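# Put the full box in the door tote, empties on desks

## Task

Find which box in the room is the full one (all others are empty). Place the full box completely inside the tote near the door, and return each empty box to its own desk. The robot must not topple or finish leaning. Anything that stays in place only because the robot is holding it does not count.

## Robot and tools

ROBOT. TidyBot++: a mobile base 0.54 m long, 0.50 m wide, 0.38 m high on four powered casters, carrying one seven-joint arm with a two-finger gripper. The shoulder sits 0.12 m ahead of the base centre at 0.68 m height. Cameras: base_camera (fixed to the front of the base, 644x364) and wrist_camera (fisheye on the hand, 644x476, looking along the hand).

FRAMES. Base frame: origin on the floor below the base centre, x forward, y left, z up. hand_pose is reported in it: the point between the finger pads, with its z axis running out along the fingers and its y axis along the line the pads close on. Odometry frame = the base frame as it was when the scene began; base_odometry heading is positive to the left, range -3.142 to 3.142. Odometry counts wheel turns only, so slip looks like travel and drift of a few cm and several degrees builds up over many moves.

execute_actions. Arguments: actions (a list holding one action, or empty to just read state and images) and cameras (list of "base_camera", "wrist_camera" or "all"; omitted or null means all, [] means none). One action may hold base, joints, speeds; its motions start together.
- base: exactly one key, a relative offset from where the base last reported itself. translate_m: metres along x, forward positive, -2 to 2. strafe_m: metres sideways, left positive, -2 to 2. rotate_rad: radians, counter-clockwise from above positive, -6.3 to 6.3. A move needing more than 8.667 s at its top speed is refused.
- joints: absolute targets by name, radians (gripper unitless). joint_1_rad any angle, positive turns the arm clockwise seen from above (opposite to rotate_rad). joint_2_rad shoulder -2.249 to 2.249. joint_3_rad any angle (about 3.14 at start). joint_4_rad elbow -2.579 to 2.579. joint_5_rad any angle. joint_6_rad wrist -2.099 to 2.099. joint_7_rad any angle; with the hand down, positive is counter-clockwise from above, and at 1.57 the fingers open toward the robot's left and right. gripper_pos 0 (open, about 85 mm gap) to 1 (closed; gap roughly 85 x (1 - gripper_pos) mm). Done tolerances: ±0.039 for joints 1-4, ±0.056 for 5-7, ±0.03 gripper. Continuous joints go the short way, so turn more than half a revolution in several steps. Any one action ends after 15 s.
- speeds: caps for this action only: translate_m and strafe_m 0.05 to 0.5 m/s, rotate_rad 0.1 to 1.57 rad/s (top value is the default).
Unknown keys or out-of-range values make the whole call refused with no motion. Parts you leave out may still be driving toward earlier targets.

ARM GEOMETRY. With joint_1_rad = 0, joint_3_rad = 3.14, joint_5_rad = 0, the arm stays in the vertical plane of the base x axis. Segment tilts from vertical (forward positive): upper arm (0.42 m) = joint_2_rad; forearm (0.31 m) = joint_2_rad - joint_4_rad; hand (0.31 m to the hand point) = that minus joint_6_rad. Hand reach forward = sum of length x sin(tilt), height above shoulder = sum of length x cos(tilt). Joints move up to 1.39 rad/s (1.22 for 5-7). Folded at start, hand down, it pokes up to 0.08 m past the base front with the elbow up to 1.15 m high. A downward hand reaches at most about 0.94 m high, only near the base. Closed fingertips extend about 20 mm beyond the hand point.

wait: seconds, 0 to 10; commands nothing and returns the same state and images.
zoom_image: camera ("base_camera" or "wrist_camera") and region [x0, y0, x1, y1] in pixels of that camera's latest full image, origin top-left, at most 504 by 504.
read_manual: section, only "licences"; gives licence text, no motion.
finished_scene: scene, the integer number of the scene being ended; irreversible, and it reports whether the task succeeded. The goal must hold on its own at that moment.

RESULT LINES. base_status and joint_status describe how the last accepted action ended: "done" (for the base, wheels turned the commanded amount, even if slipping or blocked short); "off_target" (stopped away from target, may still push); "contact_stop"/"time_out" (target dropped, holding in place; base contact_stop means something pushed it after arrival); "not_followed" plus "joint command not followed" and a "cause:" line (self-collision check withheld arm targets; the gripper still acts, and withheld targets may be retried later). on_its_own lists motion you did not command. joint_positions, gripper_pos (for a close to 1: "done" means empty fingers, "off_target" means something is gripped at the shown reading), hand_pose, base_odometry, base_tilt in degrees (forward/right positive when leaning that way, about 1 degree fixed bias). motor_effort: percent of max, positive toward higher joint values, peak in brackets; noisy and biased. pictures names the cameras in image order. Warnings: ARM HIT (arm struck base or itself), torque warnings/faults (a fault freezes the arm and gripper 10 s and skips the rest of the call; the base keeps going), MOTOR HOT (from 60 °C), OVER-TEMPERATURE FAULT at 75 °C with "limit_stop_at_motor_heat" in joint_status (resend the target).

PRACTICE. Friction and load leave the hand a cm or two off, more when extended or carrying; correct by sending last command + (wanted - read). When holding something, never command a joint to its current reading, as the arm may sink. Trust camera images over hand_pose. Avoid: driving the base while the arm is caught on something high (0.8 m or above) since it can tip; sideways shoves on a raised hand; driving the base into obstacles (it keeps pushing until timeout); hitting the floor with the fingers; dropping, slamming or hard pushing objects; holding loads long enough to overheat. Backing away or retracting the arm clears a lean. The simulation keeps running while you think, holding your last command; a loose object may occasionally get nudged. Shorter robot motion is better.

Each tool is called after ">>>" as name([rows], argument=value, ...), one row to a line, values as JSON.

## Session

>>> execute_actions([
  {"joints":{"joint_2_rad":-0.3,"joint_4_rad":-1.2,"joint_6_rad":-1.2}},
])

Scene clock: 2.57 s.
base_odometry: x=+0.000 y=+0.000 heading=+0.000 (m, m, rad; odometry frame)
base_tilt: forward=-0.4 right=-0.1 (deg)
base_status: not commanded
joint_positions: joint_1_rad=-0.005 joint_2_rad=-0.317 joint_3_rad=+3.146 joint_4_rad=-1.223 joint_5_rad=-0.027 joint_6_rad=-1.175 joint_7_rad=+1.575 gripper_pos=+0.000
joint_status: all done
motor_effort: joint_1_rad=+1(1) joint_2_rad=-7(9) joint_3_rad=+1(1) joint_4_rad=+19(21) joint_5_rad=-1(2) joint_6_rad=+8(8) joint_7_rad=+0(0) (%)
hand_pose: x=+0.5069 y=+0.0091 z=+1.1233 quat_wxyz=(-0.013, +0.863, +0.004, +0.505) (m; base frame)
pictures: base_camera, wrist_camera
camera_calibration (this result's frames):
wrist_camera: T_world_to_cam=[[0.0143138, -0.998702, -0.048879, 0.0610825], [-0.497763, 0.0352792, -0.866595, 1.28504], [0.867195, 0.0367345, -0.496612, 0.25685], [0, 0, 0, 1]] pos_world=[0.416031, 0.00623289, 1.24415]
Images, in order (width x height): base_camera 644x364, wrist_camera 644x476.

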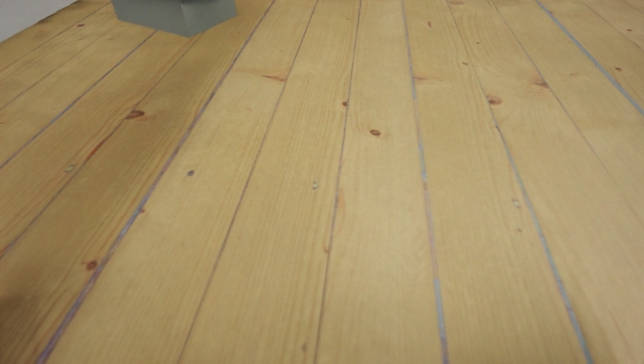

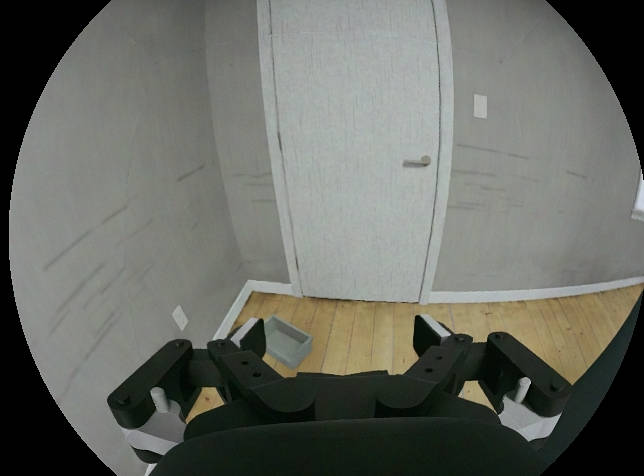

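>>> execute_actions([
  {"joints":{"joint_1_rad":1.4,"joint_6_rad":-1.0}},
], cameras=["wrist_camera"])

>>> execute_actions([
  {"joints":{"joint_1_rad":2.9}},
], cameras=["wrist_camera"])

Scene clock: 5.50 s.
base_odometry: x=+0.000 y=+0.000 heading=+0.000 (m, m, rad; odometry frame)
base_tilt: forward=-0.5 right=-0.1 (deg)
base_status: not commanded
joint_positions: joint_1_rad=+1.385 joint_2_rad=-0.313 joint_3_rad=+3.146 joint_4_rad=-1.223 joint_5_rad=-0.027 joint_6_rad=-1.024 joint_7_rad=+1.575 gripper_pos=+0.000
joint_status: all done
motor_effort: joint_1_rad=+1(1) joint_2_rad=-6(7) joint_3_rad=+1(1) joint_4_rad=+20(19) joint_5_rad=-1(2) joint_6_rad=+9(9) joint_7_rad=+0(0) (%)
hand_pose: x=+0.2008 y=-0.4015 z=+1.1644 quat_wxyz=(+0.353, +0.634, -0.525, +0.444) (m; base frame)
pictures: wrist_camera
camera_calibration (this result's frames):
wrist_camera: T_world_to_cam=[[-0.979209, -0.196795, -0.0492033, 0.179227], [-0.0268312, 0.366077, -0.930198, 1.29506], [0.20107, -0.909538, -0.363746, 0.156903], [0, 0, 0, 1]] pos_world=[0.178701, -0.296113, 1.27056]
Images, in order (width x height): wrist_camera 644x476.

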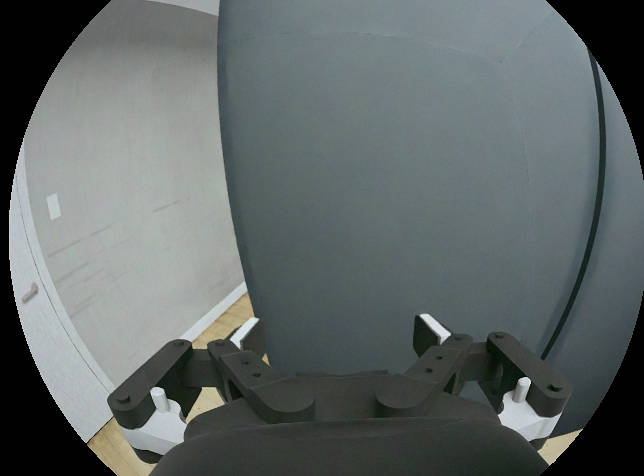

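Scene clock: 8.23 s.
base_odometry: x=+0.000 y=+0.000 heading=+0.000 (m, m, rad; odometry frame)
base_tilt: forward=-0.5 right=-0.1 (deg)
base_status: not commanded
joint_positions: joint_1_rad=+2.885 joint_2_rad=-0.312 joint_3_rad=+3.146 joint_4_rad=-1.223 joint_5_rad=-0.027 joint_6_rad=-1.024 joint_7_rad=+1.575 gripper_pos=+0.000
joint_status: all done
motor_effort: joint_1_rad=+1(1) joint_2_rad=-7(7) joint_3_rad=+1(1) joint_4_rad=+19(19) joint_5_rad=-1(1) joint_6_rad=+9(9) joint_7_rad=+0(0) (%)
hand_pose: x=-0.2760 y=-0.1101 z=+1.1643 quat_wxyz=(+0.561, +0.106, -0.816, +0.084) (m; base frame)
pictures: wrist_camera
camera_calibration (this result's frames):
wrist_camera: T_world_to_cam=[[-0.265628, 0.962819, -0.0492089, 0.0943136], [0.363269, 0.0526794, -0.930194, 1.24869], [-0.893016, -0.264962, -0.363756, 0.286839], [0, 0, 0, 1]] pos_world=[-0.172405, -0.0805855, 1.2705]
Images, in order (width x height): wrist_camera 644x476.

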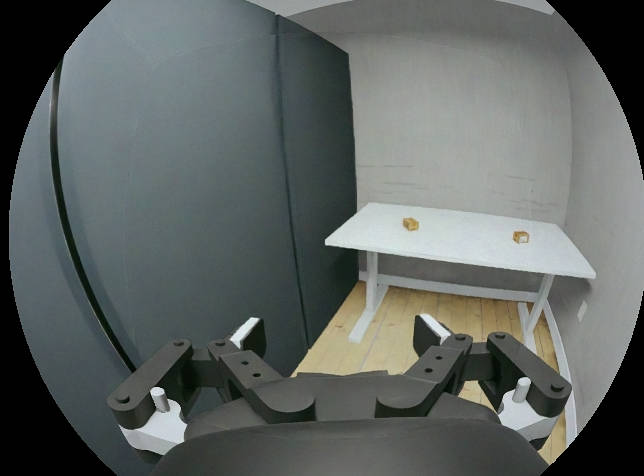

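>>> execute_actions([
  {"base":{"rotate_rad":3.14},"joints":{"joint_1_rad":0.0,"joint_6_rad":-0.8}},
], cameras=[])

>>> execute_actions([
  {"base":{"translate_m":0.6}},
])

Scene clock: 12.40 s.
base_odometry: x=+0.000 y=+0.000 heading=+3.140 (m, m, rad; odometry frame)
base_tilt: forward=-0.5 right=-0.1 (deg)
base_status: done
joint_positions: joint_1_rad=+0.015 joint_2_rad=-0.289 joint_3_rad=+3.146 joint_4_rad=-1.223 joint_5_rad=-0.027 joint_6_rad=-0.824 joint_7_rad=+1.575 gripper_pos=+0.000
joint_status: all done
motor_effort: joint_1_rad=+1(1) joint_2_rad=-8(13) joint_3_rad=+1(3) joint_4_rad=+20(21) joint_5_rad=-1(2) joint_6_rad=+9(9) joint_7_rad=+0(0) (%)
hand_pose: x=+0.5579 y=-0.0013 z=+1.2138 quat_wxyz=(-0.007, +0.770, -0.007, +0.638) (m; base frame)
pictures: none
No camera images: the call's "cameras" was empty. Leave "cameras" out to get every camera's image.

Scene clock: 14.97 s.
base_odometry: x=-0.600 y=+0.000 heading=+3.141 (m, m, rad; odometry frame)
base_tilt: forward=-0.4 right=-0.1 (deg)
base_status: done
joint_positions: joint_1_rad=+0.015 joint_2_rad=-0.298 joint_3_rad=+3.146 joint_4_rad=-1.222 joint_5_rad=-0.027 joint_6_rad=-0.820 joint_7_rad=+1.575 gripper_pos=+0.000
joint_status: not commanded
motor_effort: joint_1_rad=+1(1) joint_2_rad=-7(11) joint_3_rad=+1(1) joint_4_rad=+20(21) joint_5_rad=-1(1) joint_6_rad=+9(10) joint_7_rad=+0(0) (%)
hand_pose: x=+0.5532 y=-0.0012 z=+1.2198 quat_wxyz=(-0.007, +0.766, -0.007, +0.643) (m; base frame)
pictures: base_camera, wrist_camera
camera_calibration (this result's frames):
wrist_camera: T_world_to_cam=[[0.00274924, -0.998801, -0.0488764, 0.0611684], [-0.181506, 0.0475663, -0.982239, 1.3582], [0.983386, 0.0115718, -0.181158, -0.184072], [0, 0, 0, 1]] pos_world=[0.427368, -0.00137951, 1.30372]
Images, in order (width x height): base_camera 644x364, wrist_camera 644x476.

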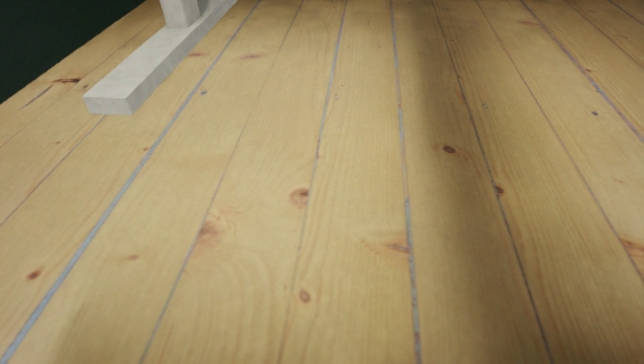

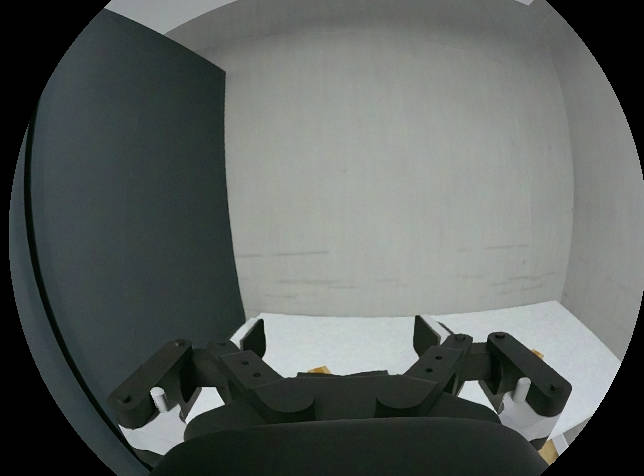

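Wrong j6 direction.

>>> execute_actions([
  {"joints":{"joint_6_rad":-1.45}},
], cameras=["wrist_camera"])

Scene clock: 16.13 s.
base_odometry: x=-0.600 y=+0.000 heading=+3.141 (m, m, rad; odometry frame)
base_tilt: forward=-0.5 right=-0.1 (deg)
base_status: not commanded
joint_positions: joint_1_rad=+0.015 joint_2_rad=-0.298 joint_3_rad=+3.146 joint_4_rad=-1.218 joint_5_rad=-0.027 joint_6_rad=-1.448 joint_7_rad=+1.575 gripper_pos=+0.000
joint_status: all done
motor_effort: joint_1_rad=+1(1) joint_2_rad=-6(8) joint_3_rad=+1(1) joint_4_rad=+18(19) joint_5_rad=-1(2) joint_6_rad=+7(10) joint_7_rad=+0(0) (%)
hand_pose: x=+0.4634 y=+0.0029 z=+1.0519 quat_wxyz=(-0.009, +0.926, -0.003, +0.377) (m; base frame)
pictures: wrist_camera
camera_calibration (this result's frames):
wrist_camera: T_world_to_cam=[[-0.0133672, -0.99881, -0.0468938, 0.0626672], [-0.721509, 0.042104, -0.691124, 1.12077], [0.692276, 0.0245959, -0.721213, 0.576717], [0, 0, 0, 1]] pos_world=[0.410232, 0.001219, 1.19346]
Images, in order (width x height): wrist_camera 644x476.

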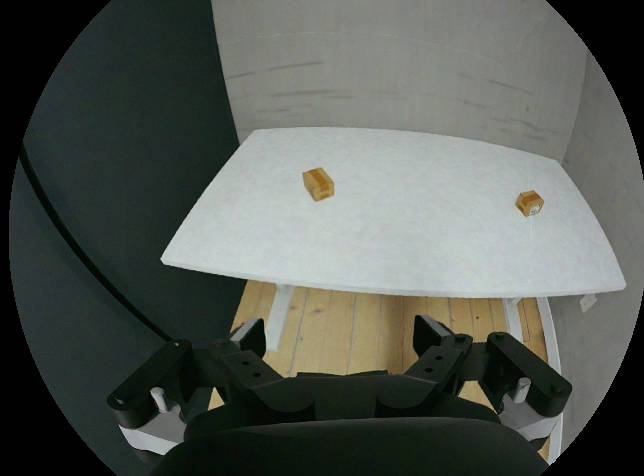

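>>> execute_actions([
  {"base":{"translate_m":0.3}},
], cameras=["wrist_camera"])

Scene clock: 18.70 s.
base_odometry: x=-0.900 y=+0.000 heading=+3.141 (m, m, rad; odometry frame)
base_tilt: forward=-0.4 right=-0.1 (deg)
base_status: done
joint_positions: joint_1_rad=+0.015 joint_2_rad=-0.294 joint_3_rad=+3.146 joint_4_rad=-1.218 joint_5_rad=-0.027 joint_6_rad=-1.448 joint_7_rad=+1.575 gripper_pos=+0.000
joint_status: not commanded
motor_effort: joint_1_rad=+1(1) joint_2_rad=-6(9) joint_3_rad=+1(1) joint_4_rad=+17(19) joint_5_rad=-1(1) joint_6_rad=+7(7) joint_7_rad=+0(0) (%)
hand_pose: x=+0.4649 y=+0.0028 z=+1.0505 quat_wxyz=(-0.009, +0.927, -0.003, +0.375) (m; base frame)
pictures: wrist_camera
camera_calibration (this result's frames):
wrist_camera: T_world_to_cam=[[-0.0135549, -0.998808, -0.0468994, 0.0626934], [-0.724266, 0.0421452, -0.688232, 1.11913], [0.689388, 0.0246387, -0.723973, 0.578939], [0, 0, 0, 1]] pos_world=[0.412284, 0.00118827, 1.1923]
Images, in order (width x height): wrist_camera 644x476.

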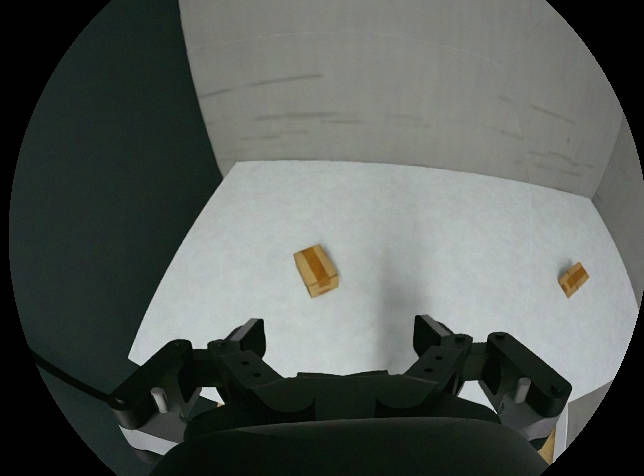

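>>> execute_actions([
  {"base":{"strafe_m":0.04},"joints":{"joint_1_rad":0.0,"joint_2_rad":0.37,"joint_4_rad":-0.91,"joint_6_rad":-1.86,"joint_7_rad":1.96}},
], cameras=[])

>>> execute_actions([
  {"base":{"translate_m":0.17},"speeds":{"translate_m":0.2}},
])

Scene clock: 21.50 s.
base_odometry: x=-0.900 y=-0.040 heading=+3.141 (m, m, rad; odometry frame)
base_tilt: forward=-0.5 right=-0.1 (deg)
base_status: done
joint_positions: joint_1_rad=+0.012 joint_2_rad=+0.369 joint_3_rad=+3.146 joint_4_rad=-0.938 joint_5_rad=-0.027 joint_6_rad=-1.836 joint_7_rad=+1.933 gripper_pos=+0.000
joint_status: all done
motor_effort: joint_1_rad=+0(1) joint_2_rad=-28(30) joint_3_rad=+0(3) joint_4_rad=+17(18) joint_5_rad=-2(2) joint_6_rad=+1(7) joint_7_rad=+0(0) (%)
hand_pose: x=+0.5738 y=+0.0024 z=+0.8449 quat_wxyz=(-0.012, +0.984, +0.176, +0.001) (m; base frame)
pictures: none
No camera images: the call's "cameras" was empty. Leave "cameras" out to get every camera's image.

Scene clock: 23.13 s.
base_odometry: x=-1.070 y=-0.040 heading=+3.141 (m, m, rad; odometry frame)
base_tilt: forward=-0.4 right=-0.1 (deg)
base_status: done
joint_positions: joint_1_rad=+0.012 joint_2_rad=+0.371 joint_3_rad=+3.146 joint_4_rad=-0.937 joint_5_rad=-0.027 joint_6_rad=-1.839 joint_7_rad=+1.933 gripper_pos=+0.000
joint_status: not commanded
motor_effort: joint_1_rad=+2(0) joint_2_rad=-28(30) joint_3_rad=+0(0) joint_4_rad=+17(18) joint_5_rad=-1(1) joint_6_rad=+1(1) joint_7_rad=+0(0) (%)
hand_pose: x=+0.5736 y=+0.0024 z=+0.8445 quat_wxyz=(-0.013, +0.984, +0.176, +0.000) (m; base frame)
pictures: base_camera, wrist_camera
camera_calibration (this result's frames):
wrist_camera: T_world_to_cam=[[0.31825, -0.947377, -0.0345419, -0.146787], [-0.947862, -0.318628, 0.00590353, 0.59905], [-0.0165989, 0.0308621, -0.999386, 0.992434], [0, 0, 0, 1]] pos_world=[0.631005, 0.0211824, 0.983218]
Images, in order (width x height): base_camera 644x364, wrist_camera 644x476.

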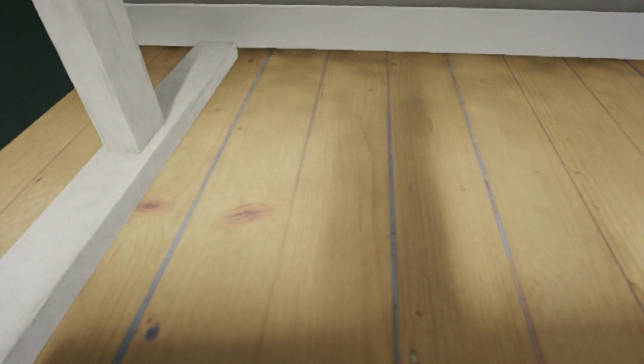

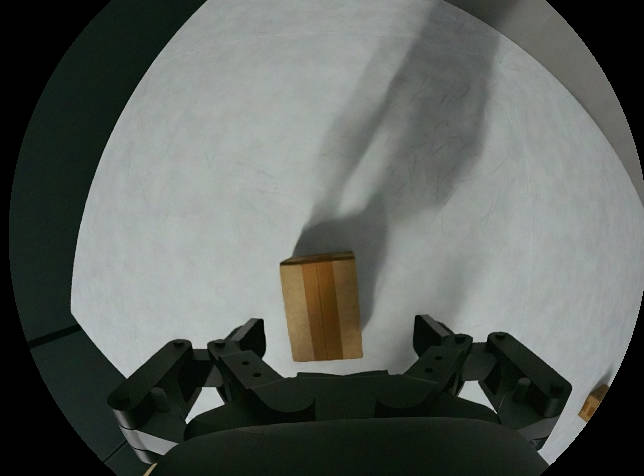

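>>> execute_actions([
  {"joints":{"joint_1_rad":-0.025,"joint_2_rad":0.353,"joint_4_rad":-1.33,"joint_6_rad":-1.45}},
], cameras=["wrist_camera"])

Scene clock: 25.47 s.
base_odometry: x=-1.070 y=-0.040 heading=+3.141 (m, m, rad; odometry frame)
base_tilt: forward=-0.4 right=-0.1 (deg)
base_status: not commanded
joint_positions: joint_1_rad=-0.010 joint_2_rad=+0.354 joint_3_rad=+3.145 joint_4_rad=-1.312 joint_5_rad=-0.036 joint_6_rad=-1.470 joint_7_rad=+1.934 gripper_pos=+0.000
joint_status: all done
motor_effort: joint_1_rad=+1(2) joint_2_rad=-28(31) joint_3_rad=+0(2) joint_4_rad=+17(19) joint_5_rad=-1(7) joint_6_rad=+1(5) joint_7_rad=+0(0) (%)
hand_pose: x=+0.5794 y=+0.0155 z=+0.7355 quat_wxyz=(-0.016, +0.983, +0.182, +0.006) (m; base frame)
pictures: wrist_camera
camera_calibration (this result's frames):
wrist_camera: T_world_to_cam=[[0.330456, -0.942964, -0.0402287, -0.142914], [-0.943796, -0.330458, -0.00678502, 0.616543], [-0.00689589, 0.0402099, -0.999167, 0.877228], [0, 0, 0, 1]] pos_world=[0.635167, 0.0337058, 0.874931]
Images, in order (width x height): wrist_camera 644x476.

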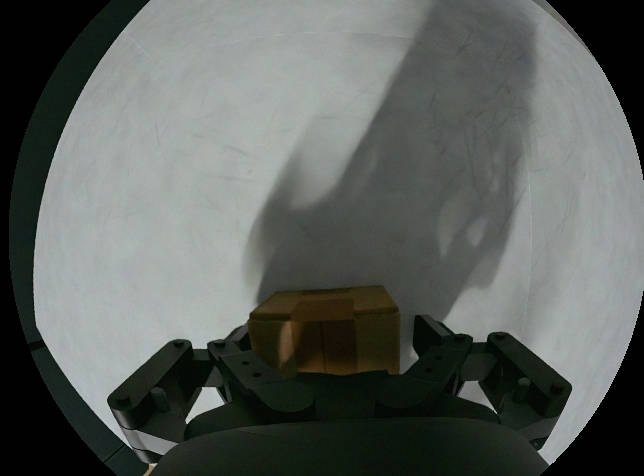

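>>> execute_actions([
  {"joints":{"gripper_pos":1.0}},
], cameras=[])

>>> execute_actions([
  {"joints":{"joint_4_rad":-1.15,"joint_6_rad":-1.62}},
], cameras=["wrist_camera"])

Scene clock: 26.77 s.
base_odometry: x=-1.070 y=-0.040 heading=+3.141 (m, m, rad; odometry frame)
base_tilt: forward=-0.4 right=-0.1 (deg)
base_status: not commanded
joint_positions: joint_1_rad=-0.011 joint_2_rad=+0.339 joint_3_rad=+3.145 joint_4_rad=-1.312 joint_5_rad=-0.036 joint_6_rad=-1.469 joint_7_rad=+1.934 gripper_pos=+0.344
joint_status: gripper_pos off_target (ended at +0.344, target +1.000)
motor_effort: joint_1_rad=+0(2) joint_2_rad=-28(28) joint_3_rad=+0(3) joint_4_rad=+18(18) joint_5_rad=-1(5) joint_6_rad=+1(1) joint_7_rad=+0(0) (%)
hand_pose: x=+0.5789 y=+0.0158 z=+0.7421 quat_wxyz=(-0.015, +0.983, +0.182, +0.013) (m; base frame)
pictures: none
No camera images: the call's "cameras" was empty. Leave "cameras" out to get every camera's image.

Scene clock: 27.90 s.
base_odometry: x=-1.070 y=-0.040 heading=+3.141 (m, m, rad; odometry frame)
base_tilt: forward=-0.4 right=-0.1 (deg)
base_status: not commanded
joint_positions: joint_1_rad=-0.011 joint_2_rad=+0.351 joint_3_rad=+3.145 joint_4_rad=-1.173 joint_5_rad=-0.036 joint_6_rad=-1.597 joint_7_rad=+1.934 gripper_pos=+0.344
joint_status: all done
motor_effort: joint_1_rad=+1(1) joint_2_rad=-28(30) joint_3_rad=+0(0) joint_4_rad=+18(18) joint_5_rad=-1(1) joint_6_rad=+1(3) joint_7_rad=+0(0) (%)
hand_pose: x=+0.5839 y=+0.0159 z=+0.7805 quat_wxyz=(-0.015, +0.983, +0.185, +0.013) (m; base frame)
pictures: wrist_camera
camera_calibration (this result's frames):
wrist_camera: T_world_to_cam=[[0.335817, -0.941262, -0.0353928, -0.14919], [-0.941894, -0.335254, -0.0209739, 0.631313], [0.00787638, 0.0403797, -0.999153, 0.913533], [0, 0, 0, 1]] pos_world=[0.637535, 0.0343354, 0.920721]
Images, in order (width x height): wrist_camera 644x476.

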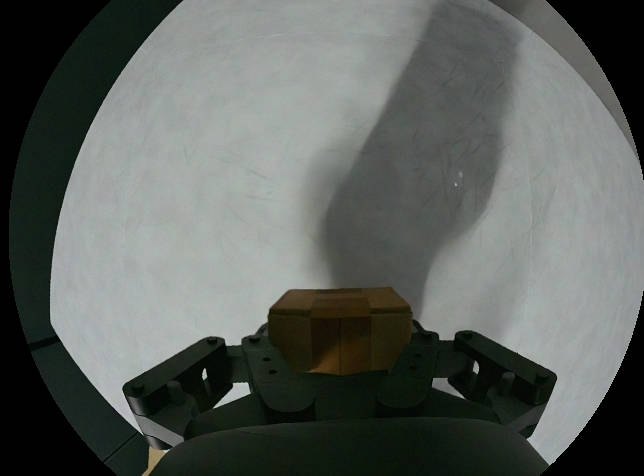

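>>> execute_actions([
  {"joints":{"joint_4_rad":-1.30,"joint_6_rad":-1.47}},
], cameras=[])

>>> execute_actions([
  {"joints":{"gripper_pos":0.0}},
], cameras=[])

>>> execute_actions([
  {"joints":{"joint_4_rad":-1.15,"joint_6_rad":-1.62}},
], cameras=["wrist_camera"])

Scene clock: 29.37 s.
base_odometry: x=-1.070 y=-0.040 heading=+3.141 (m, m, rad; odometry frame)
base_tilt: forward=-0.4 right=-0.1 (deg)
base_status: not commanded
joint_positions: joint_1_rad=-0.011 joint_2_rad=+0.352 joint_3_rad=+3.145 joint_4_rad=-1.279 joint_5_rad=-0.036 joint_6_rad=-1.492 joint_7_rad=+1.934 gripper_pos=+0.344
joint_status: all done
motor_effort: joint_1_rad=+1(0) joint_2_rad=-28(29) joint_3_rad=+0(0) joint_4_rad=+17(18) joint_5_rad=-2(1) joint_6_rad=+1(1) joint_7_rad=+0(0) (%)
hand_pose: x=+0.5833 y=+0.0158 z=+0.7466 quat_wxyz=(-0.015, +0.983, +0.183, +0.012) (m; base frame)
pictures: none
No camera images: the call's "cameras" was empty. Leave "cameras" out to get every camera's image.

Scene clock: 30.47 s.
base_odometry: x=-1.070 y=-0.040 heading=+3.141 (m, m, rad; odometry frame)
base_tilt: forward=-0.4 right=-0.1 (deg)
base_status: not commanded
joint_positions: joint_1_rad=-0.011 joint_2_rad=+0.352 joint_3_rad=+3.145 joint_4_rad=-1.279 joint_5_rad=-0.036 joint_6_rad=-1.492 joint_7_rad=+1.934 gripper_pos=+0.000
joint_status: all done
motor_effort: joint_1_rad=+1(1) joint_2_rad=-28(29) joint_3_rad=+0(0) joint_4_rad=+17(18) joint_5_rad=-1(0) joint_6_rad=+1(1) joint_7_rad=+0(0) (%)
hand_pose: x=+0.5833 y=+0.0158 z=+0.7466 quat_wxyz=(-0.015, +0.983, +0.183, +0.012) (m; base frame)
pictures: none
No camera images: the call's "cameras" was empty. Leave "cameras" out to get every camera's image.

Scene clock: 31.53 s.
base_odometry: x=-1.070 y=-0.040 heading=+3.141 (m, m, rad; odometry frame)
base_tilt: forward=-0.4 right=-0.1 (deg)
base_status: not commanded
joint_positions: joint_1_rad=-0.011 joint_2_rad=+0.352 joint_3_rad=+3.145 joint_4_rad=-1.171 joint_5_rad=-0.036 joint_6_rad=-1.598 joint_7_rad=+1.934 gripper_pos=+0.000
joint_status: all done
motor_effort: joint_1_rad=+1(1) joint_2_rad=-28(29) joint_3_rad=+0(0) joint_4_rad=+18(18) joint_5_rad=-1(1) joint_6_rad=+1(1) joint_7_rad=+0(0) (%)
hand_pose: x=+0.5844 y=+0.0159 z=+0.7806 quat_wxyz=(-0.015, +0.983, +0.185, +0.013) (m; base frame)
pictures: wrist_camera
camera_calibration (this result's frames):
wrist_camera: T_world_to_cam=[[0.335851, -0.941255, -0.0352584, -0.149456], [-0.941879, -0.335274, -0.0213474, 0.632026], [0.00827214, 0.0403787, -0.99915, 0.913462], [0, 0, 0, 1]] pos_world=[0.637931, 0.0343408, 0.920908]
Images, in order (width x height): wrist_camera 644x476.

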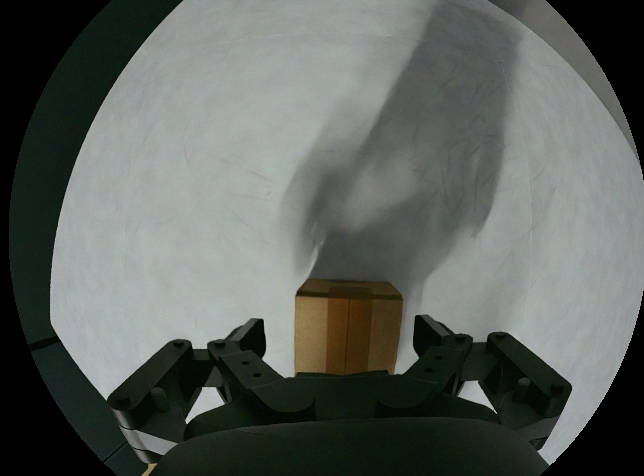

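>>> execute_actions([
  {"joints":{"joint_2_rad":0.37,"joint_4_rad":-0.91,"joint_6_rad":-1.86}},
], cameras=[])

>>> execute_actions([
  {"base":{"strafe_m":-0.35},"joints":{"joint_1_rad":0.7,"joint_7_rad":1.57},"speeds":{"strafe_m":0.3}},
])

Scene clock: 33.57 s.
base_odometry: x=-1.070 y=-0.040 heading=+3.141 (m, m, rad; odometry frame)
base_tilt: forward=-0.4 right=-0.1 (deg)
base_status: not commanded
joint_positions: joint_1_rad=-0.011 joint_2_rad=+0.355 joint_3_rad=+3.145 joint_4_rad=-0.934 joint_5_rad=-0.036 joint_6_rad=-1.838 joint_7_rad=+1.934 gripper_pos=+0.000
joint_status: all done
motor_effort: joint_1_rad=+1(1) joint_2_rad=-28(28) joint_3_rad=+0(0) joint_4_rad=+16(18) joint_5_rad=+0(1) joint_6_rad=+1(1) joint_7_rad=+0(0) (%)
hand_pose: x=+0.5716 y=+0.0155 z=+0.8526 quat_wxyz=(-0.015, +0.982, +0.189, +0.010) (m; base frame)
pictures: none
No camera images: the call's "cameras" was empty. Leave "cameras" out to get every camera's image.

Scene clock: 35.70 s.
base_odometry: x=-1.070 y=+0.310 heading=+3.141 (m, m, rad; odometry frame)
base_tilt: forward=-0.4 right=-0.1 (deg)
base_status: done
joint_positions: joint_1_rad=+0.696 joint_2_rad=+0.362 joint_3_rad=+3.145 joint_4_rad=-0.934 joint_5_rad=-0.036 joint_6_rad=-1.838 joint_7_rad=+1.597 gripper_pos=+0.000
joint_status: all done
motor_effort: joint_1_rad=+1(4) joint_2_rad=-28(29) joint_3_rad=+0(2) joint_4_rad=+17(17) joint_5_rad=-2(3) joint_6_rad=+1(1) joint_7_rad=+1(0) (%)
hand_pose: x=+0.4741 y=-0.2829 z=+0.8496 quat_wxyz=(-0.014, +0.945, -0.326, +0.009) (m; base frame)
pictures: base_camera, wrist_camera
camera_calibration (this result's frames):
wrist_camera: T_world_to_cam=[[-0.638266, -0.768637, -0.0425843, 0.125641], [-0.769378, 0.638792, 0.00160135, 0.603737], [0.0259717, 0.0337855, -0.999092, 0.984995], [0, 0, 0, 1]] pos_world=[0.519112, -0.322369, 0.988484]
Images, in order (width x height): base_camera 644x364, wrist_camera 644x476.

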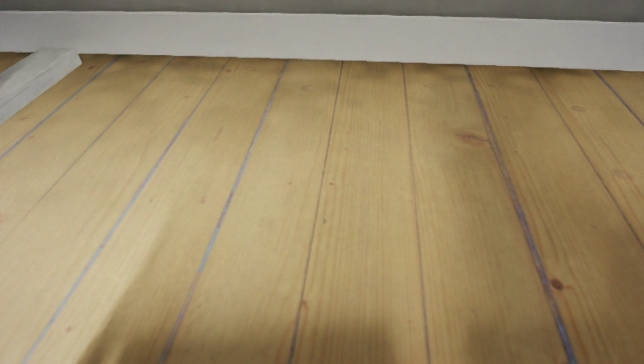

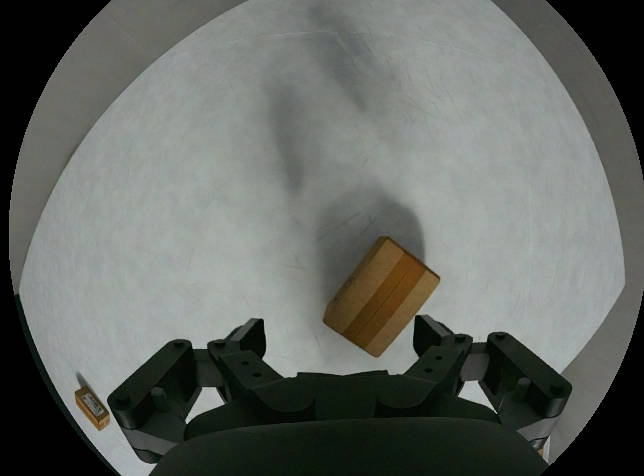

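>>> execute_actions([
  {"joints":{"joint_1_rad":0.795,"joint_7_rad":1.0}},
], cameras=["wrist_camera"])

Scene clock: 37.13 s.
base_odometry: x=-1.070 y=+0.310 heading=+3.141 (m, m, rad; odometry frame)
base_tilt: forward=-0.4 right=-0.1 (deg)
base_status: not commanded
joint_positions: joint_1_rad=+0.788 joint_2_rad=+0.362 joint_3_rad=+3.145 joint_4_rad=-0.934 joint_5_rad=-0.036 joint_6_rad=-1.838 joint_7_rad=+1.006 gripper_pos=+0.000
joint_status: all done
motor_effort: joint_1_rad=+1(0) joint_2_rad=-28(28) joint_3_rad=+0(1) joint_4_rad=+17(17) joint_5_rad=-2(2) joint_6_rad=+1(1) joint_7_rad=+0(1) (%)
hand_pose: x=+0.4467 y=-0.3143 z=+0.8496 quat_wxyz=(-0.016, +0.782, -0.624, +0.006) (m; base frame)
pictures: wrist_camera
camera_calibration (this result's frames):
wrist_camera: T_world_to_cam=[[-0.980294, -0.193179, -0.0413085, 0.416579], [-0.194165, 0.980737, 0.0213274, 0.436424], [0.0363927, 0.0289278, -0.998919, 0.980439], [0, 0, 0, 1]] pos_world=[0.457427, -0.375905, 0.987279]
Images, in order (width x height): wrist_camera 644x476.

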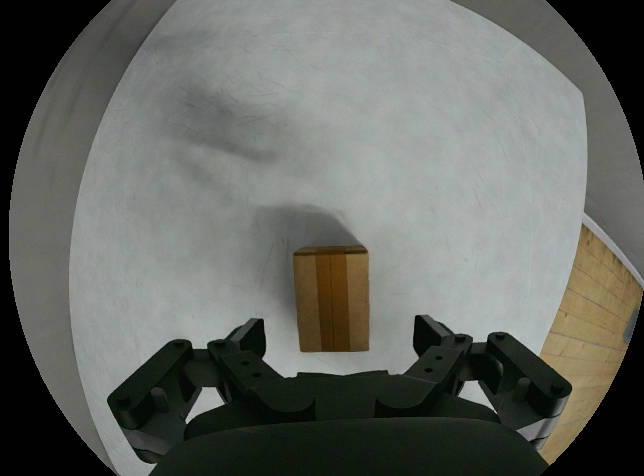

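>>> execute_actions([
  {"joints":{"joint_2_rad":0.353,"joint_4_rad":-1.30,"joint_6_rad":-1.47}},
], cameras=["wrist_camera"])

>>> execute_actions([
  {"joints":{"gripper_pos":1.0}},
], cameras=[])

>>> execute_actions([
  {"joints":{"joint_4_rad":-1.15,"joint_6_rad":-1.62}},
], cameras=["wrist_camera"])

Scene clock: 39.03 s.
base_odometry: x=-1.070 y=+0.310 heading=+3.141 (m, m, rad; odometry frame)
base_tilt: forward=-0.4 right=-0.1 (deg)
base_status: not commanded
joint_positions: joint_1_rad=+0.788 joint_2_rad=+0.362 joint_3_rad=+3.145 joint_4_rad=-1.276 joint_5_rad=-0.036 joint_6_rad=-1.493 joint_7_rad=+1.006 gripper_pos=+0.000
joint_status: all done
motor_effort: joint_1_rad=+1(0) joint_2_rad=-28(29) joint_3_rad=+1(0) joint_4_rad=+17(18) joint_5_rad=-2(1) joint_6_rad=+1(1) joint_7_rad=+0(0) (%)
hand_pose: x=+0.4555 y=-0.3228 z=+0.7432 quat_wxyz=(-0.016, +0.778, -0.628, +0.008) (m; base frame)
pictures: wrist_camera
camera_calibration (this result's frames):
wrist_camera: T_world_to_cam=[[-0.982442, -0.181256, -0.0442003, 0.426102], [-0.182239, 0.983065, 0.0192984, 0.445631], [0.0399538, 0.0270145, -0.998836, 0.871815], [0, 0, 0, 1]] pos_world=[0.464999, -0.384402, 0.881035]
Images, in order (width x height): wrist_camera 644x476.

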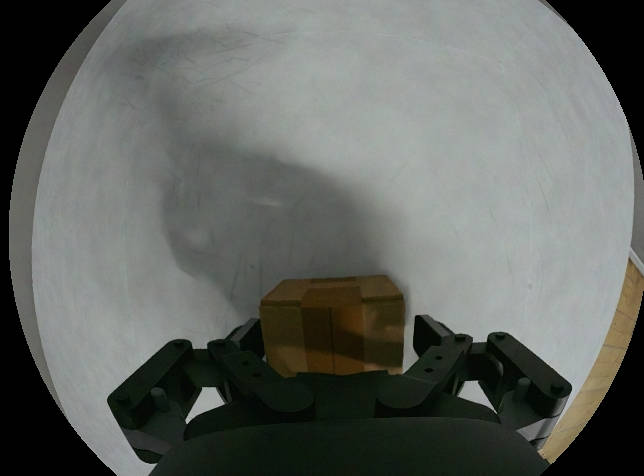

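Scene clock: 40.13 s.
base_odometry: x=-1.070 y=+0.310 heading=+3.141 (m, m, rad; odometry frame)
base_tilt: forward=-0.4 right=-0.1 (deg)
base_status: not commanded
joint_positions: joint_1_rad=+0.788 joint_2_rad=+0.353 joint_3_rad=+3.145 joint_4_rad=-1.279 joint_5_rad=-0.036 joint_6_rad=-1.492 joint_7_rad=+1.006 gripper_pos=+0.345
joint_status: gripper_pos off_target (ended at +0.345, target +1.000)
motor_effort: joint_1_rad=+1(2) joint_2_rad=-28(29) joint_3_rad=+0(0) joint_4_rad=+17(19) joint_5_rad=-1(1) joint_6_rad=+1(3) joint_7_rad=+0(0) (%)
hand_pose: x=+0.4545 y=-0.3219 z=+0.7465 quat_wxyz=(-0.016, +0.778, -0.628, +0.011) (m; base frame)
pictures: none
No camera images: the call's "cameras" was empty. Leave "cameras" out to get every camera's image.

Scene clock: 41.20 s.
base_odometry: x=-1.070 y=+0.310 heading=+3.141 (m, m, rad; odometry frame)
base_tilt: forward=-0.4 right=-0.1 (deg)
base_status: not commanded
joint_positions: joint_1_rad=+0.788 joint_2_rad=+0.353 joint_3_rad=+3.145 joint_4_rad=-1.172 joint_5_rad=-0.036 joint_6_rad=-1.598 joint_7_rad=+1.006 gripper_pos=+0.345
joint_status: all done
motor_effort: joint_1_rad=+1(1) joint_2_rad=-28(29) joint_3_rad=+0(0) joint_4_rad=+18(19) joint_5_rad=-2(1) joint_6_rad=+1(1) joint_7_rad=+1(0) (%)
hand_pose: x=+0.4550 y=-0.3222 z=+0.7799 quat_wxyz=(-0.016, +0.779, -0.627, +0.011) (m; base frame)
pictures: wrist_camera
camera_calibration (this result's frames):
wrist_camera: T_world_to_cam=[[-0.9815, -0.18519, -0.0485956, 0.429088], [-0.186012, 0.982463, 0.0129201, 0.450746], [0.0453507, 0.0217204, -0.998735, 0.904285], [0, 0, 0, 1]] pos_world=[0.463984, -0.38302, 0.918169]
Images, in order (width x height): wrist_camera 644x476.

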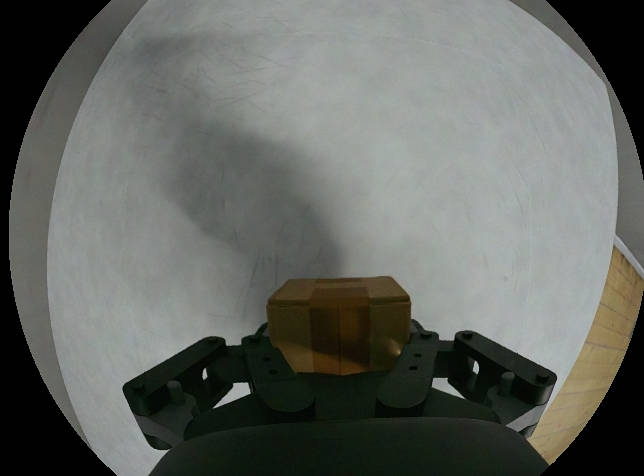

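>>> execute_actions([
  {"joints":{"joint_4_rad":-1.30,"joint_6_rad":-1.47}},
], cameras=[])

>>> execute_actions([
  {"joints":{"gripper_pos":0.0}},
], cameras=[])

>>> execute_actions([
  {"joints":{"joint_2_rad":0.37,"joint_4_rad":-0.91,"joint_6_rad":-1.86}},
], cameras=["wrist_camera"])

>>> execute_actions([
  {"base":{"translate_m":-1.6},"joints":{"joint_1_rad":0.0,"joint_2_rad":-0.3,"joint_4_rad":-1.2,"joint_6_rad":-1.3,"joint_7_rad":1.57}},
], cameras=[])

>>> execute_actions([
  {"base":{"rotate_rad":2.2}},
])

Scene clock: 42.80 s.
base_odometry: x=-1.070 y=+0.310 heading=+3.141 (m, m, rad; odometry frame)
base_tilt: forward=-0.4 right=-0.1 (deg)
base_status: not commanded
joint_positions: joint_1_rad=+0.788 joint_2_rad=+0.353 joint_3_rad=+3.145 joint_4_rad=-1.280 joint_5_rad=-0.036 joint_6_rad=-1.492 joint_7_rad=+1.006 gripper_pos=+0.345
joint_status: all done
motor_effort: joint_1_rad=+1(1) joint_2_rad=-27(29) joint_3_rad=+1(0) joint_4_rad=+18(17) joint_5_rad=-1(1) joint_6_rad=+1(0) joint_7_rad=+0(0) (%)
hand_pose: x=+0.4543 y=-0.3217 z=+0.7459 quat_wxyz=(-0.016, +0.778, -0.628, +0.010) (m; base frame)
pictures: none
No camera images: the call's "cameras" was empty. Leave "cameras" out to get every camera's image.

Scene clock: 43.90 s.
base_odometry: x=-1.070 y=+0.310 heading=+3.141 (m, m, rad; odometry frame)
base_tilt: forward=-0.4 right=-0.1 (deg)
base_status: not commanded
joint_positions: joint_1_rad=+0.788 joint_2_rad=+0.353 joint_3_rad=+3.145 joint_4_rad=-1.280 joint_5_rad=-0.036 joint_6_rad=-1.492 joint_7_rad=+1.006 gripper_pos=+0.000
joint_status: all done
motor_effort: joint_1_rad=+1(1) joint_2_rad=-28(28) joint_3_rad=+0(0) joint_4_rad=+18(18) joint_5_rad=-2(1) joint_6_rad=+1(1) joint_7_rad=+0(0) (%)
hand_pose: x=+0.4543 y=-0.3217 z=+0.7459 quat_wxyz=(-0.016, +0.778, -0.628, +0.010) (m; base frame)
pictures: none
No camera images: the call's "cameras" was empty. Leave "cameras" out to get every camera's image.

Scene clock: 45.43 s.
base_odometry: x=-1.070 y=+0.310 heading=+3.141 (m, m, rad; odometry frame)
base_tilt: forward=-0.5 right=+0.0 (deg)
base_status: not commanded
joint_positions: joint_1_rad=+0.788 joint_2_rad=+0.356 joint_3_rad=+3.145 joint_4_rad=-0.934 joint_5_rad=-0.036 joint_6_rad=-1.838 joint_7_rad=+1.006 gripper_pos=+0.000
joint_status: all done
motor_effort: joint_1_rad=+1(1) joint_2_rad=-27(29) joint_3_rad=+0(0) joint_4_rad=+17(17) joint_5_rad=-1(1) joint_6_rad=+1(1) joint_7_rad=+0(0) (%)
hand_pose: x=+0.4459 y=-0.3135 z=+0.8522 quat_wxyz=(-0.016, +0.782, -0.623, +0.009) (m; base frame)
pictures: wrist_camera
camera_calibration (this result's frames):
wrist_camera: T_world_to_cam=[[-0.980118, -0.193352, -0.044532, 0.418687], [-0.194239, 0.980816, 0.0164917, 0.439621], [0.040489, 0.0248136, -0.998872, 0.979943], [0, 0, 0, 1]] pos_world=[0.456077, -0.374549, 0.990232]
Images, in order (width x height): wrist_camera 644x476.

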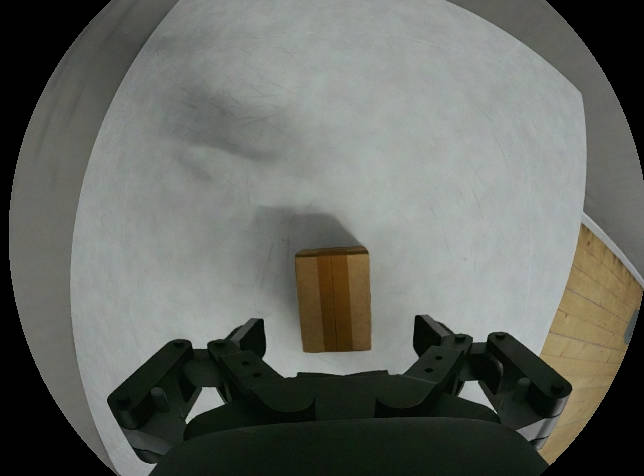

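Scene clock: 50.00 s.
base_odometry: x=+0.530 y=+0.310 heading=+3.141 (m, m, rad; odometry frame)
base_tilt: forward=-0.4 right=-0.1 (deg)
base_status: done
joint_positions: joint_1_rad=+0.015 joint_2_rad=-0.302 joint_3_rad=+3.145 joint_4_rad=-1.173 joint_5_rad=-0.036 joint_6_rad=-1.323 joint_7_rad=+1.543 gripper_pos=+0.000
joint_status: all done
motor_effort: joint_1_rad=+0(2) joint_2_rad=-7(32) joint_3_rad=+1(3) joint_4_rad=+19(18) joint_5_rad=-2(1) joint_6_rad=+8(8) joint_7_rad=+0(0) (%)
hand_pose: x=+0.4871 y=+0.0047 z=+1.1045 quat_wxyz=(-0.020, +0.890, -0.017, +0.456) (m; base frame)
pictures: none
No camera images: the call's "cameras" was empty. Leave "cameras" out to get every camera's image.

Scene clock: 52.73 s.
base_odometry: x=+0.530 y=+0.310 heading=-0.942 (m, m, rad; odometry frame)
base_tilt: forward=-0.5 right=-0.1 (deg)
base_status: done
joint_positions: joint_1_rad=+0.013 joint_2_rad=-0.302 joint_3_rad=+3.145 joint_4_rad=-1.174 joint_5_rad=-0.036 joint_6_rad=-1.321 joint_7_rad=+1.543 gripper_pos=+0.000
joint_status: not commanded
motor_effort: joint_1_rad=+1(0) joint_2_rad=-6(9) joint_3_rad=+1(2) joint_4_rad=+18(18) joint_5_rad=-1(2) joint_6_rad=+8(8) joint_7_rad=+0(0) (%)
hand_pose: x=+0.4876 y=+0.0056 z=+1.1043 quat_wxyz=(-0.020, +0.889, -0.016, +0.456) (m; base frame)
pictures: base_camera, wrist_camera
camera_calibration (this result's frames):
wrist_camera: T_world_to_cam=[[-0.0185655, -0.996625, -0.079965, 0.107262], [-0.590233, 0.0754803, -0.803696, 1.23448], [0.80702, 0.032277, -0.589642, 0.396376], [0, 0, 0, 1]] pos_world=[0.410736, 0.000927459, 1.23444]
Images, in order (width x height): base_camera 644x364, wrist_camera 644x476.

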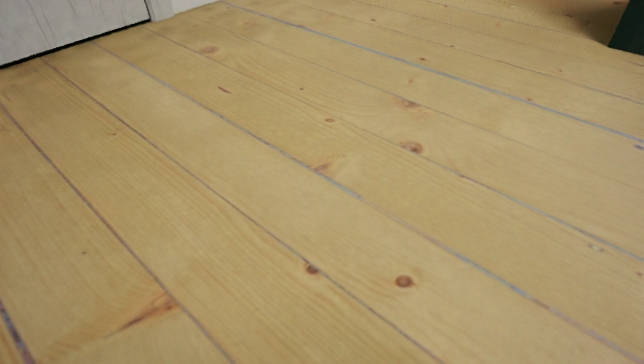

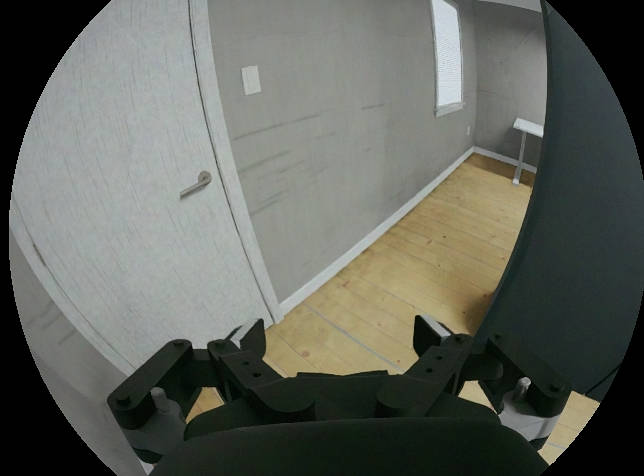

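>>> execute_actions([
  {"base":{"translate_m":0.5}},
], cameras=[])

>>> execute_actions([
  {"base":{"rotate_rad":-0.63}},
], cameras=[])

>>> execute_actions([
  {"base":{"strafe_m":0.25}},
])

Scene clock: 55.73 s.
base_odometry: x=+0.824 y=-0.094 heading=-0.941 (m, m, rad; odometry frame)
base_tilt: forward=-0.5 right=-0.1 (deg)
base_status: done
joint_positions: joint_1_rad=+0.013 joint_2_rad=-0.294 joint_3_rad=+3.145 joint_4_rad=-1.178 joint_5_rad=-0.036 joint_6_rad=-1.320 joint_7_rad=+1.543 gripper_pos=+0.000
joint_status: not commanded
motor_effort: joint_1_rad=+1(0) joint_2_rad=-6(10) joint_3_rad=+1(1) joint_4_rad=+18(19) joint_5_rad=-1(1) joint_6_rad=+8(8) joint_7_rad=+0(0) (%)
hand_pose: x=+0.4913 y=+0.0056 z=+1.0998 quat_wxyz=(-0.020, +0.892, -0.016, +0.452) (m; base frame)
pictures: none
No camera images: the call's "cameras" was empty. Leave "cameras" out to get every camera's image.

Scene clock: 57.33 s.
base_odometry: x=+0.824 y=-0.094 heading=-1.571 (m, m, rad; odometry frame)
base_tilt: forward=-0.5 right=-0.1 (deg)
base_status: done
joint_positions: joint_1_rad=+0.012 joint_2_rad=-0.294 joint_3_rad=+3.145 joint_4_rad=-1.178 joint_5_rad=-0.036 joint_6_rad=-1.320 joint_7_rad=+1.543 gripper_pos=+0.000
joint_status: not commanded
motor_effort: joint_1_rad=+0(0) joint_2_rad=-6(9) joint_3_rad=+1(1) joint_4_rad=+17(18) joint_5_rad=-1(2) joint_6_rad=+8(8) joint_7_rad=+0(1) (%)
hand_pose: x=+0.4913 y=+0.0058 z=+1.0998 quat_wxyz=(-0.021, +0.892, -0.016, +0.452) (m; base frame)
pictures: none
No camera images: the call's "cameras" was empty. Leave "cameras" out to get every camera's image.

Scene clock: 59.13 s.
base_odometry: x=+1.074 y=-0.094 heading=-1.572 (m, m, rad; odometry frame)
base_tilt: forward=-0.5 right=-0.1 (deg)
base_status: done
joint_positions: joint_1_rad=+0.011 joint_2_rad=-0.294 joint_3_rad=+3.145 joint_4_rad=-1.178 joint_5_rad=-0.036 joint_6_rad=-1.320 joint_7_rad=+1.543 gripper_pos=+0.000
joint_status: not commanded
motor_effort: joint_1_rad=+1(2) joint_2_rad=-6(7) joint_3_rad=+1(3) joint_4_rad=+18(19) joint_5_rad=-2(3) joint_6_rad=+8(8) joint_7_rad=+0(0) (%)
hand_pose: x=+0.4913 y=+0.0061 z=+1.0998 quat_wxyz=(-0.021, +0.892, -0.015, +0.452) (m; base frame)
pictures: base_camera, wrist_camera
camera_calibration (this result's frames):
wrist_camera: T_world_to_cam=[[-0.0180715, -0.996637, -0.0799275, 0.10715], [-0.598831, 0.0748055, -0.797374, 1.2303], [0.800672, 0.0334533, -0.598168, 0.403255], [0, 0, 0, 1]] pos_world=[0.415802, 0.0012663, 1.23079]
Images, in order (width x height): base_camera 644x364, wrist_camera 644x476.

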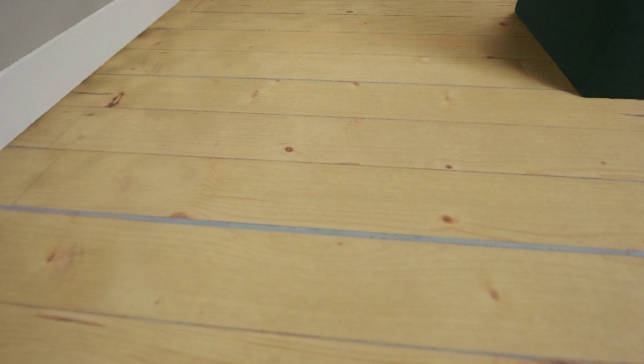

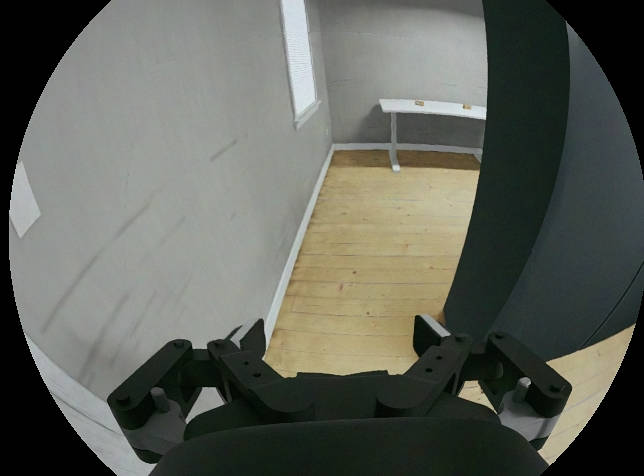

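>>> execute_actions([
  {"base":{"rotate_rad":-0.08}},
], cameras=[])

>>> execute_actions([
  {"base":{"strafe_m":0.07}},
], cameras=[])

>>> execute_actions([
  {"base":{"translate_m":1.9},"joints":{"joint_1_rad":0.6}},
])

Scene clock: 60.33 s.
base_odometry: x=+1.075 y=-0.094 heading=-1.652 (m, m, rad; odometry frame)
base_tilt: forward=-0.4 right=-0.1 (deg)
base_status: done
joint_positions: joint_1_rad=+0.011 joint_2_rad=-0.294 joint_3_rad=+3.145 joint_4_rad=-1.178 joint_5_rad=-0.036 joint_6_rad=-1.320 joint_7_rad=+1.543 gripper_pos=+0.000
joint_status: not commanded
motor_effort: joint_1_rad=+1(0) joint_2_rad=-7(7) joint_3_rad=+1(1) joint_4_rad=+19(19) joint_5_rad=-1(2) joint_6_rad=+8(8) joint_7_rad=+0(0) (%)
hand_pose: x=+0.4913 y=+0.0062 z=+1.0998 quat_wxyz=(-0.021, +0.892, -0.015, +0.452) (m; base frame)
pictures: none
No camera images: the call's "cameras" was empty. Leave "cameras" out to get every camera's image.

Scene clock: 61.47 s.
base_odometry: x=+1.144 y=-0.100 heading=-1.653 (m, m, rad; odometry frame)
base_tilt: forward=-0.5 right=-0.1 (deg)
base_status: done
joint_positions: joint_1_rad=+0.011 joint_2_rad=-0.294 joint_3_rad=+3.145 joint_4_rad=-1.178 joint_5_rad=-0.036 joint_6_rad=-1.320 joint_7_rad=+1.543 gripper_pos=+0.000
joint_status: not commanded
motor_effort: joint_1_rad=+1(0) joint_2_rad=-7(6) joint_3_rad=+1(3) joint_4_rad=+18(19) joint_5_rad=-1(3) joint_6_rad=+8(8) joint_7_rad=+0(0) (%)
hand_pose: x=+0.4913 y=+0.0063 z=+1.0998 quat_wxyz=(-0.021, +0.892, -0.015, +0.452) (m; base frame)
pictures: none
No camera images: the call's "cameras" was empty. Leave "cameras" out to get every camera's image.

Scene clock: 66.63 s.
base_odometry: x=+0.990 y=-1.994 heading=-1.652 (m, m, rad; odometry frame)
base_tilt: forward=-0.4 right=-0.1 (deg)
base_status: done
joint_positions: joint_1_rad=+0.585 joint_2_rad=-0.298 joint_3_rad=+3.145 joint_4_rad=-1.178 joint_5_rad=-0.036 joint_6_rad=-1.320 joint_7_rad=+1.543 gripper_pos=+0.000
joint_status: all done
motor_effort: joint_1_rad=+1(0) joint_2_rad=-7(10) joint_3_rad=+1(2) joint_4_rad=+18(19) joint_5_rad=-2(2) joint_6_rad=+8(8) joint_7_rad=+0(0) (%)
hand_pose: x=+0.4334 y=-0.1961 z=+1.1014 quat_wxyz=(+0.108, +0.850, -0.267, +0.441) (m; base frame)
pictures: base_camera, wrist_camera
camera_calibration (this result's frames):
wrist_camera: T_world_to_cam=[[-0.556092, -0.827265, -0.079962, 0.171197], [-0.459261, 0.386047, -0.80003, 1.21548], [0.692706, -0.408167, -0.594608, 0.413612], [0, 0, 0, 1]] pos_world=[0.366911, -0.158783, 1.23205]
Images, in order (width x height): base_camera 644x364, wrist_camera 644x476.

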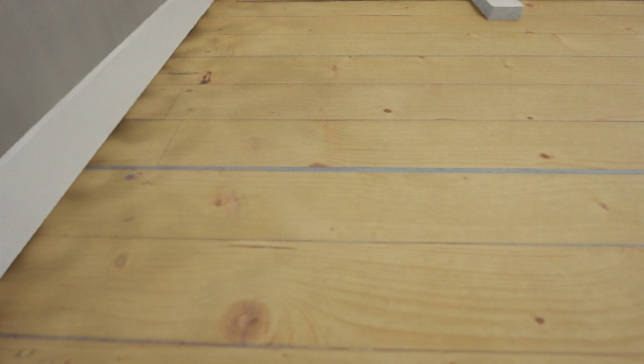

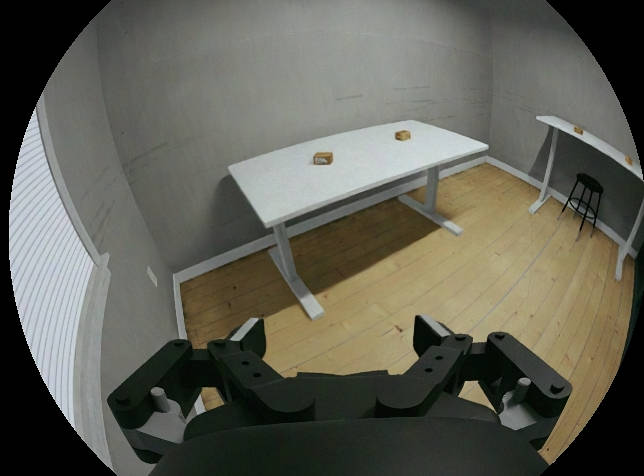

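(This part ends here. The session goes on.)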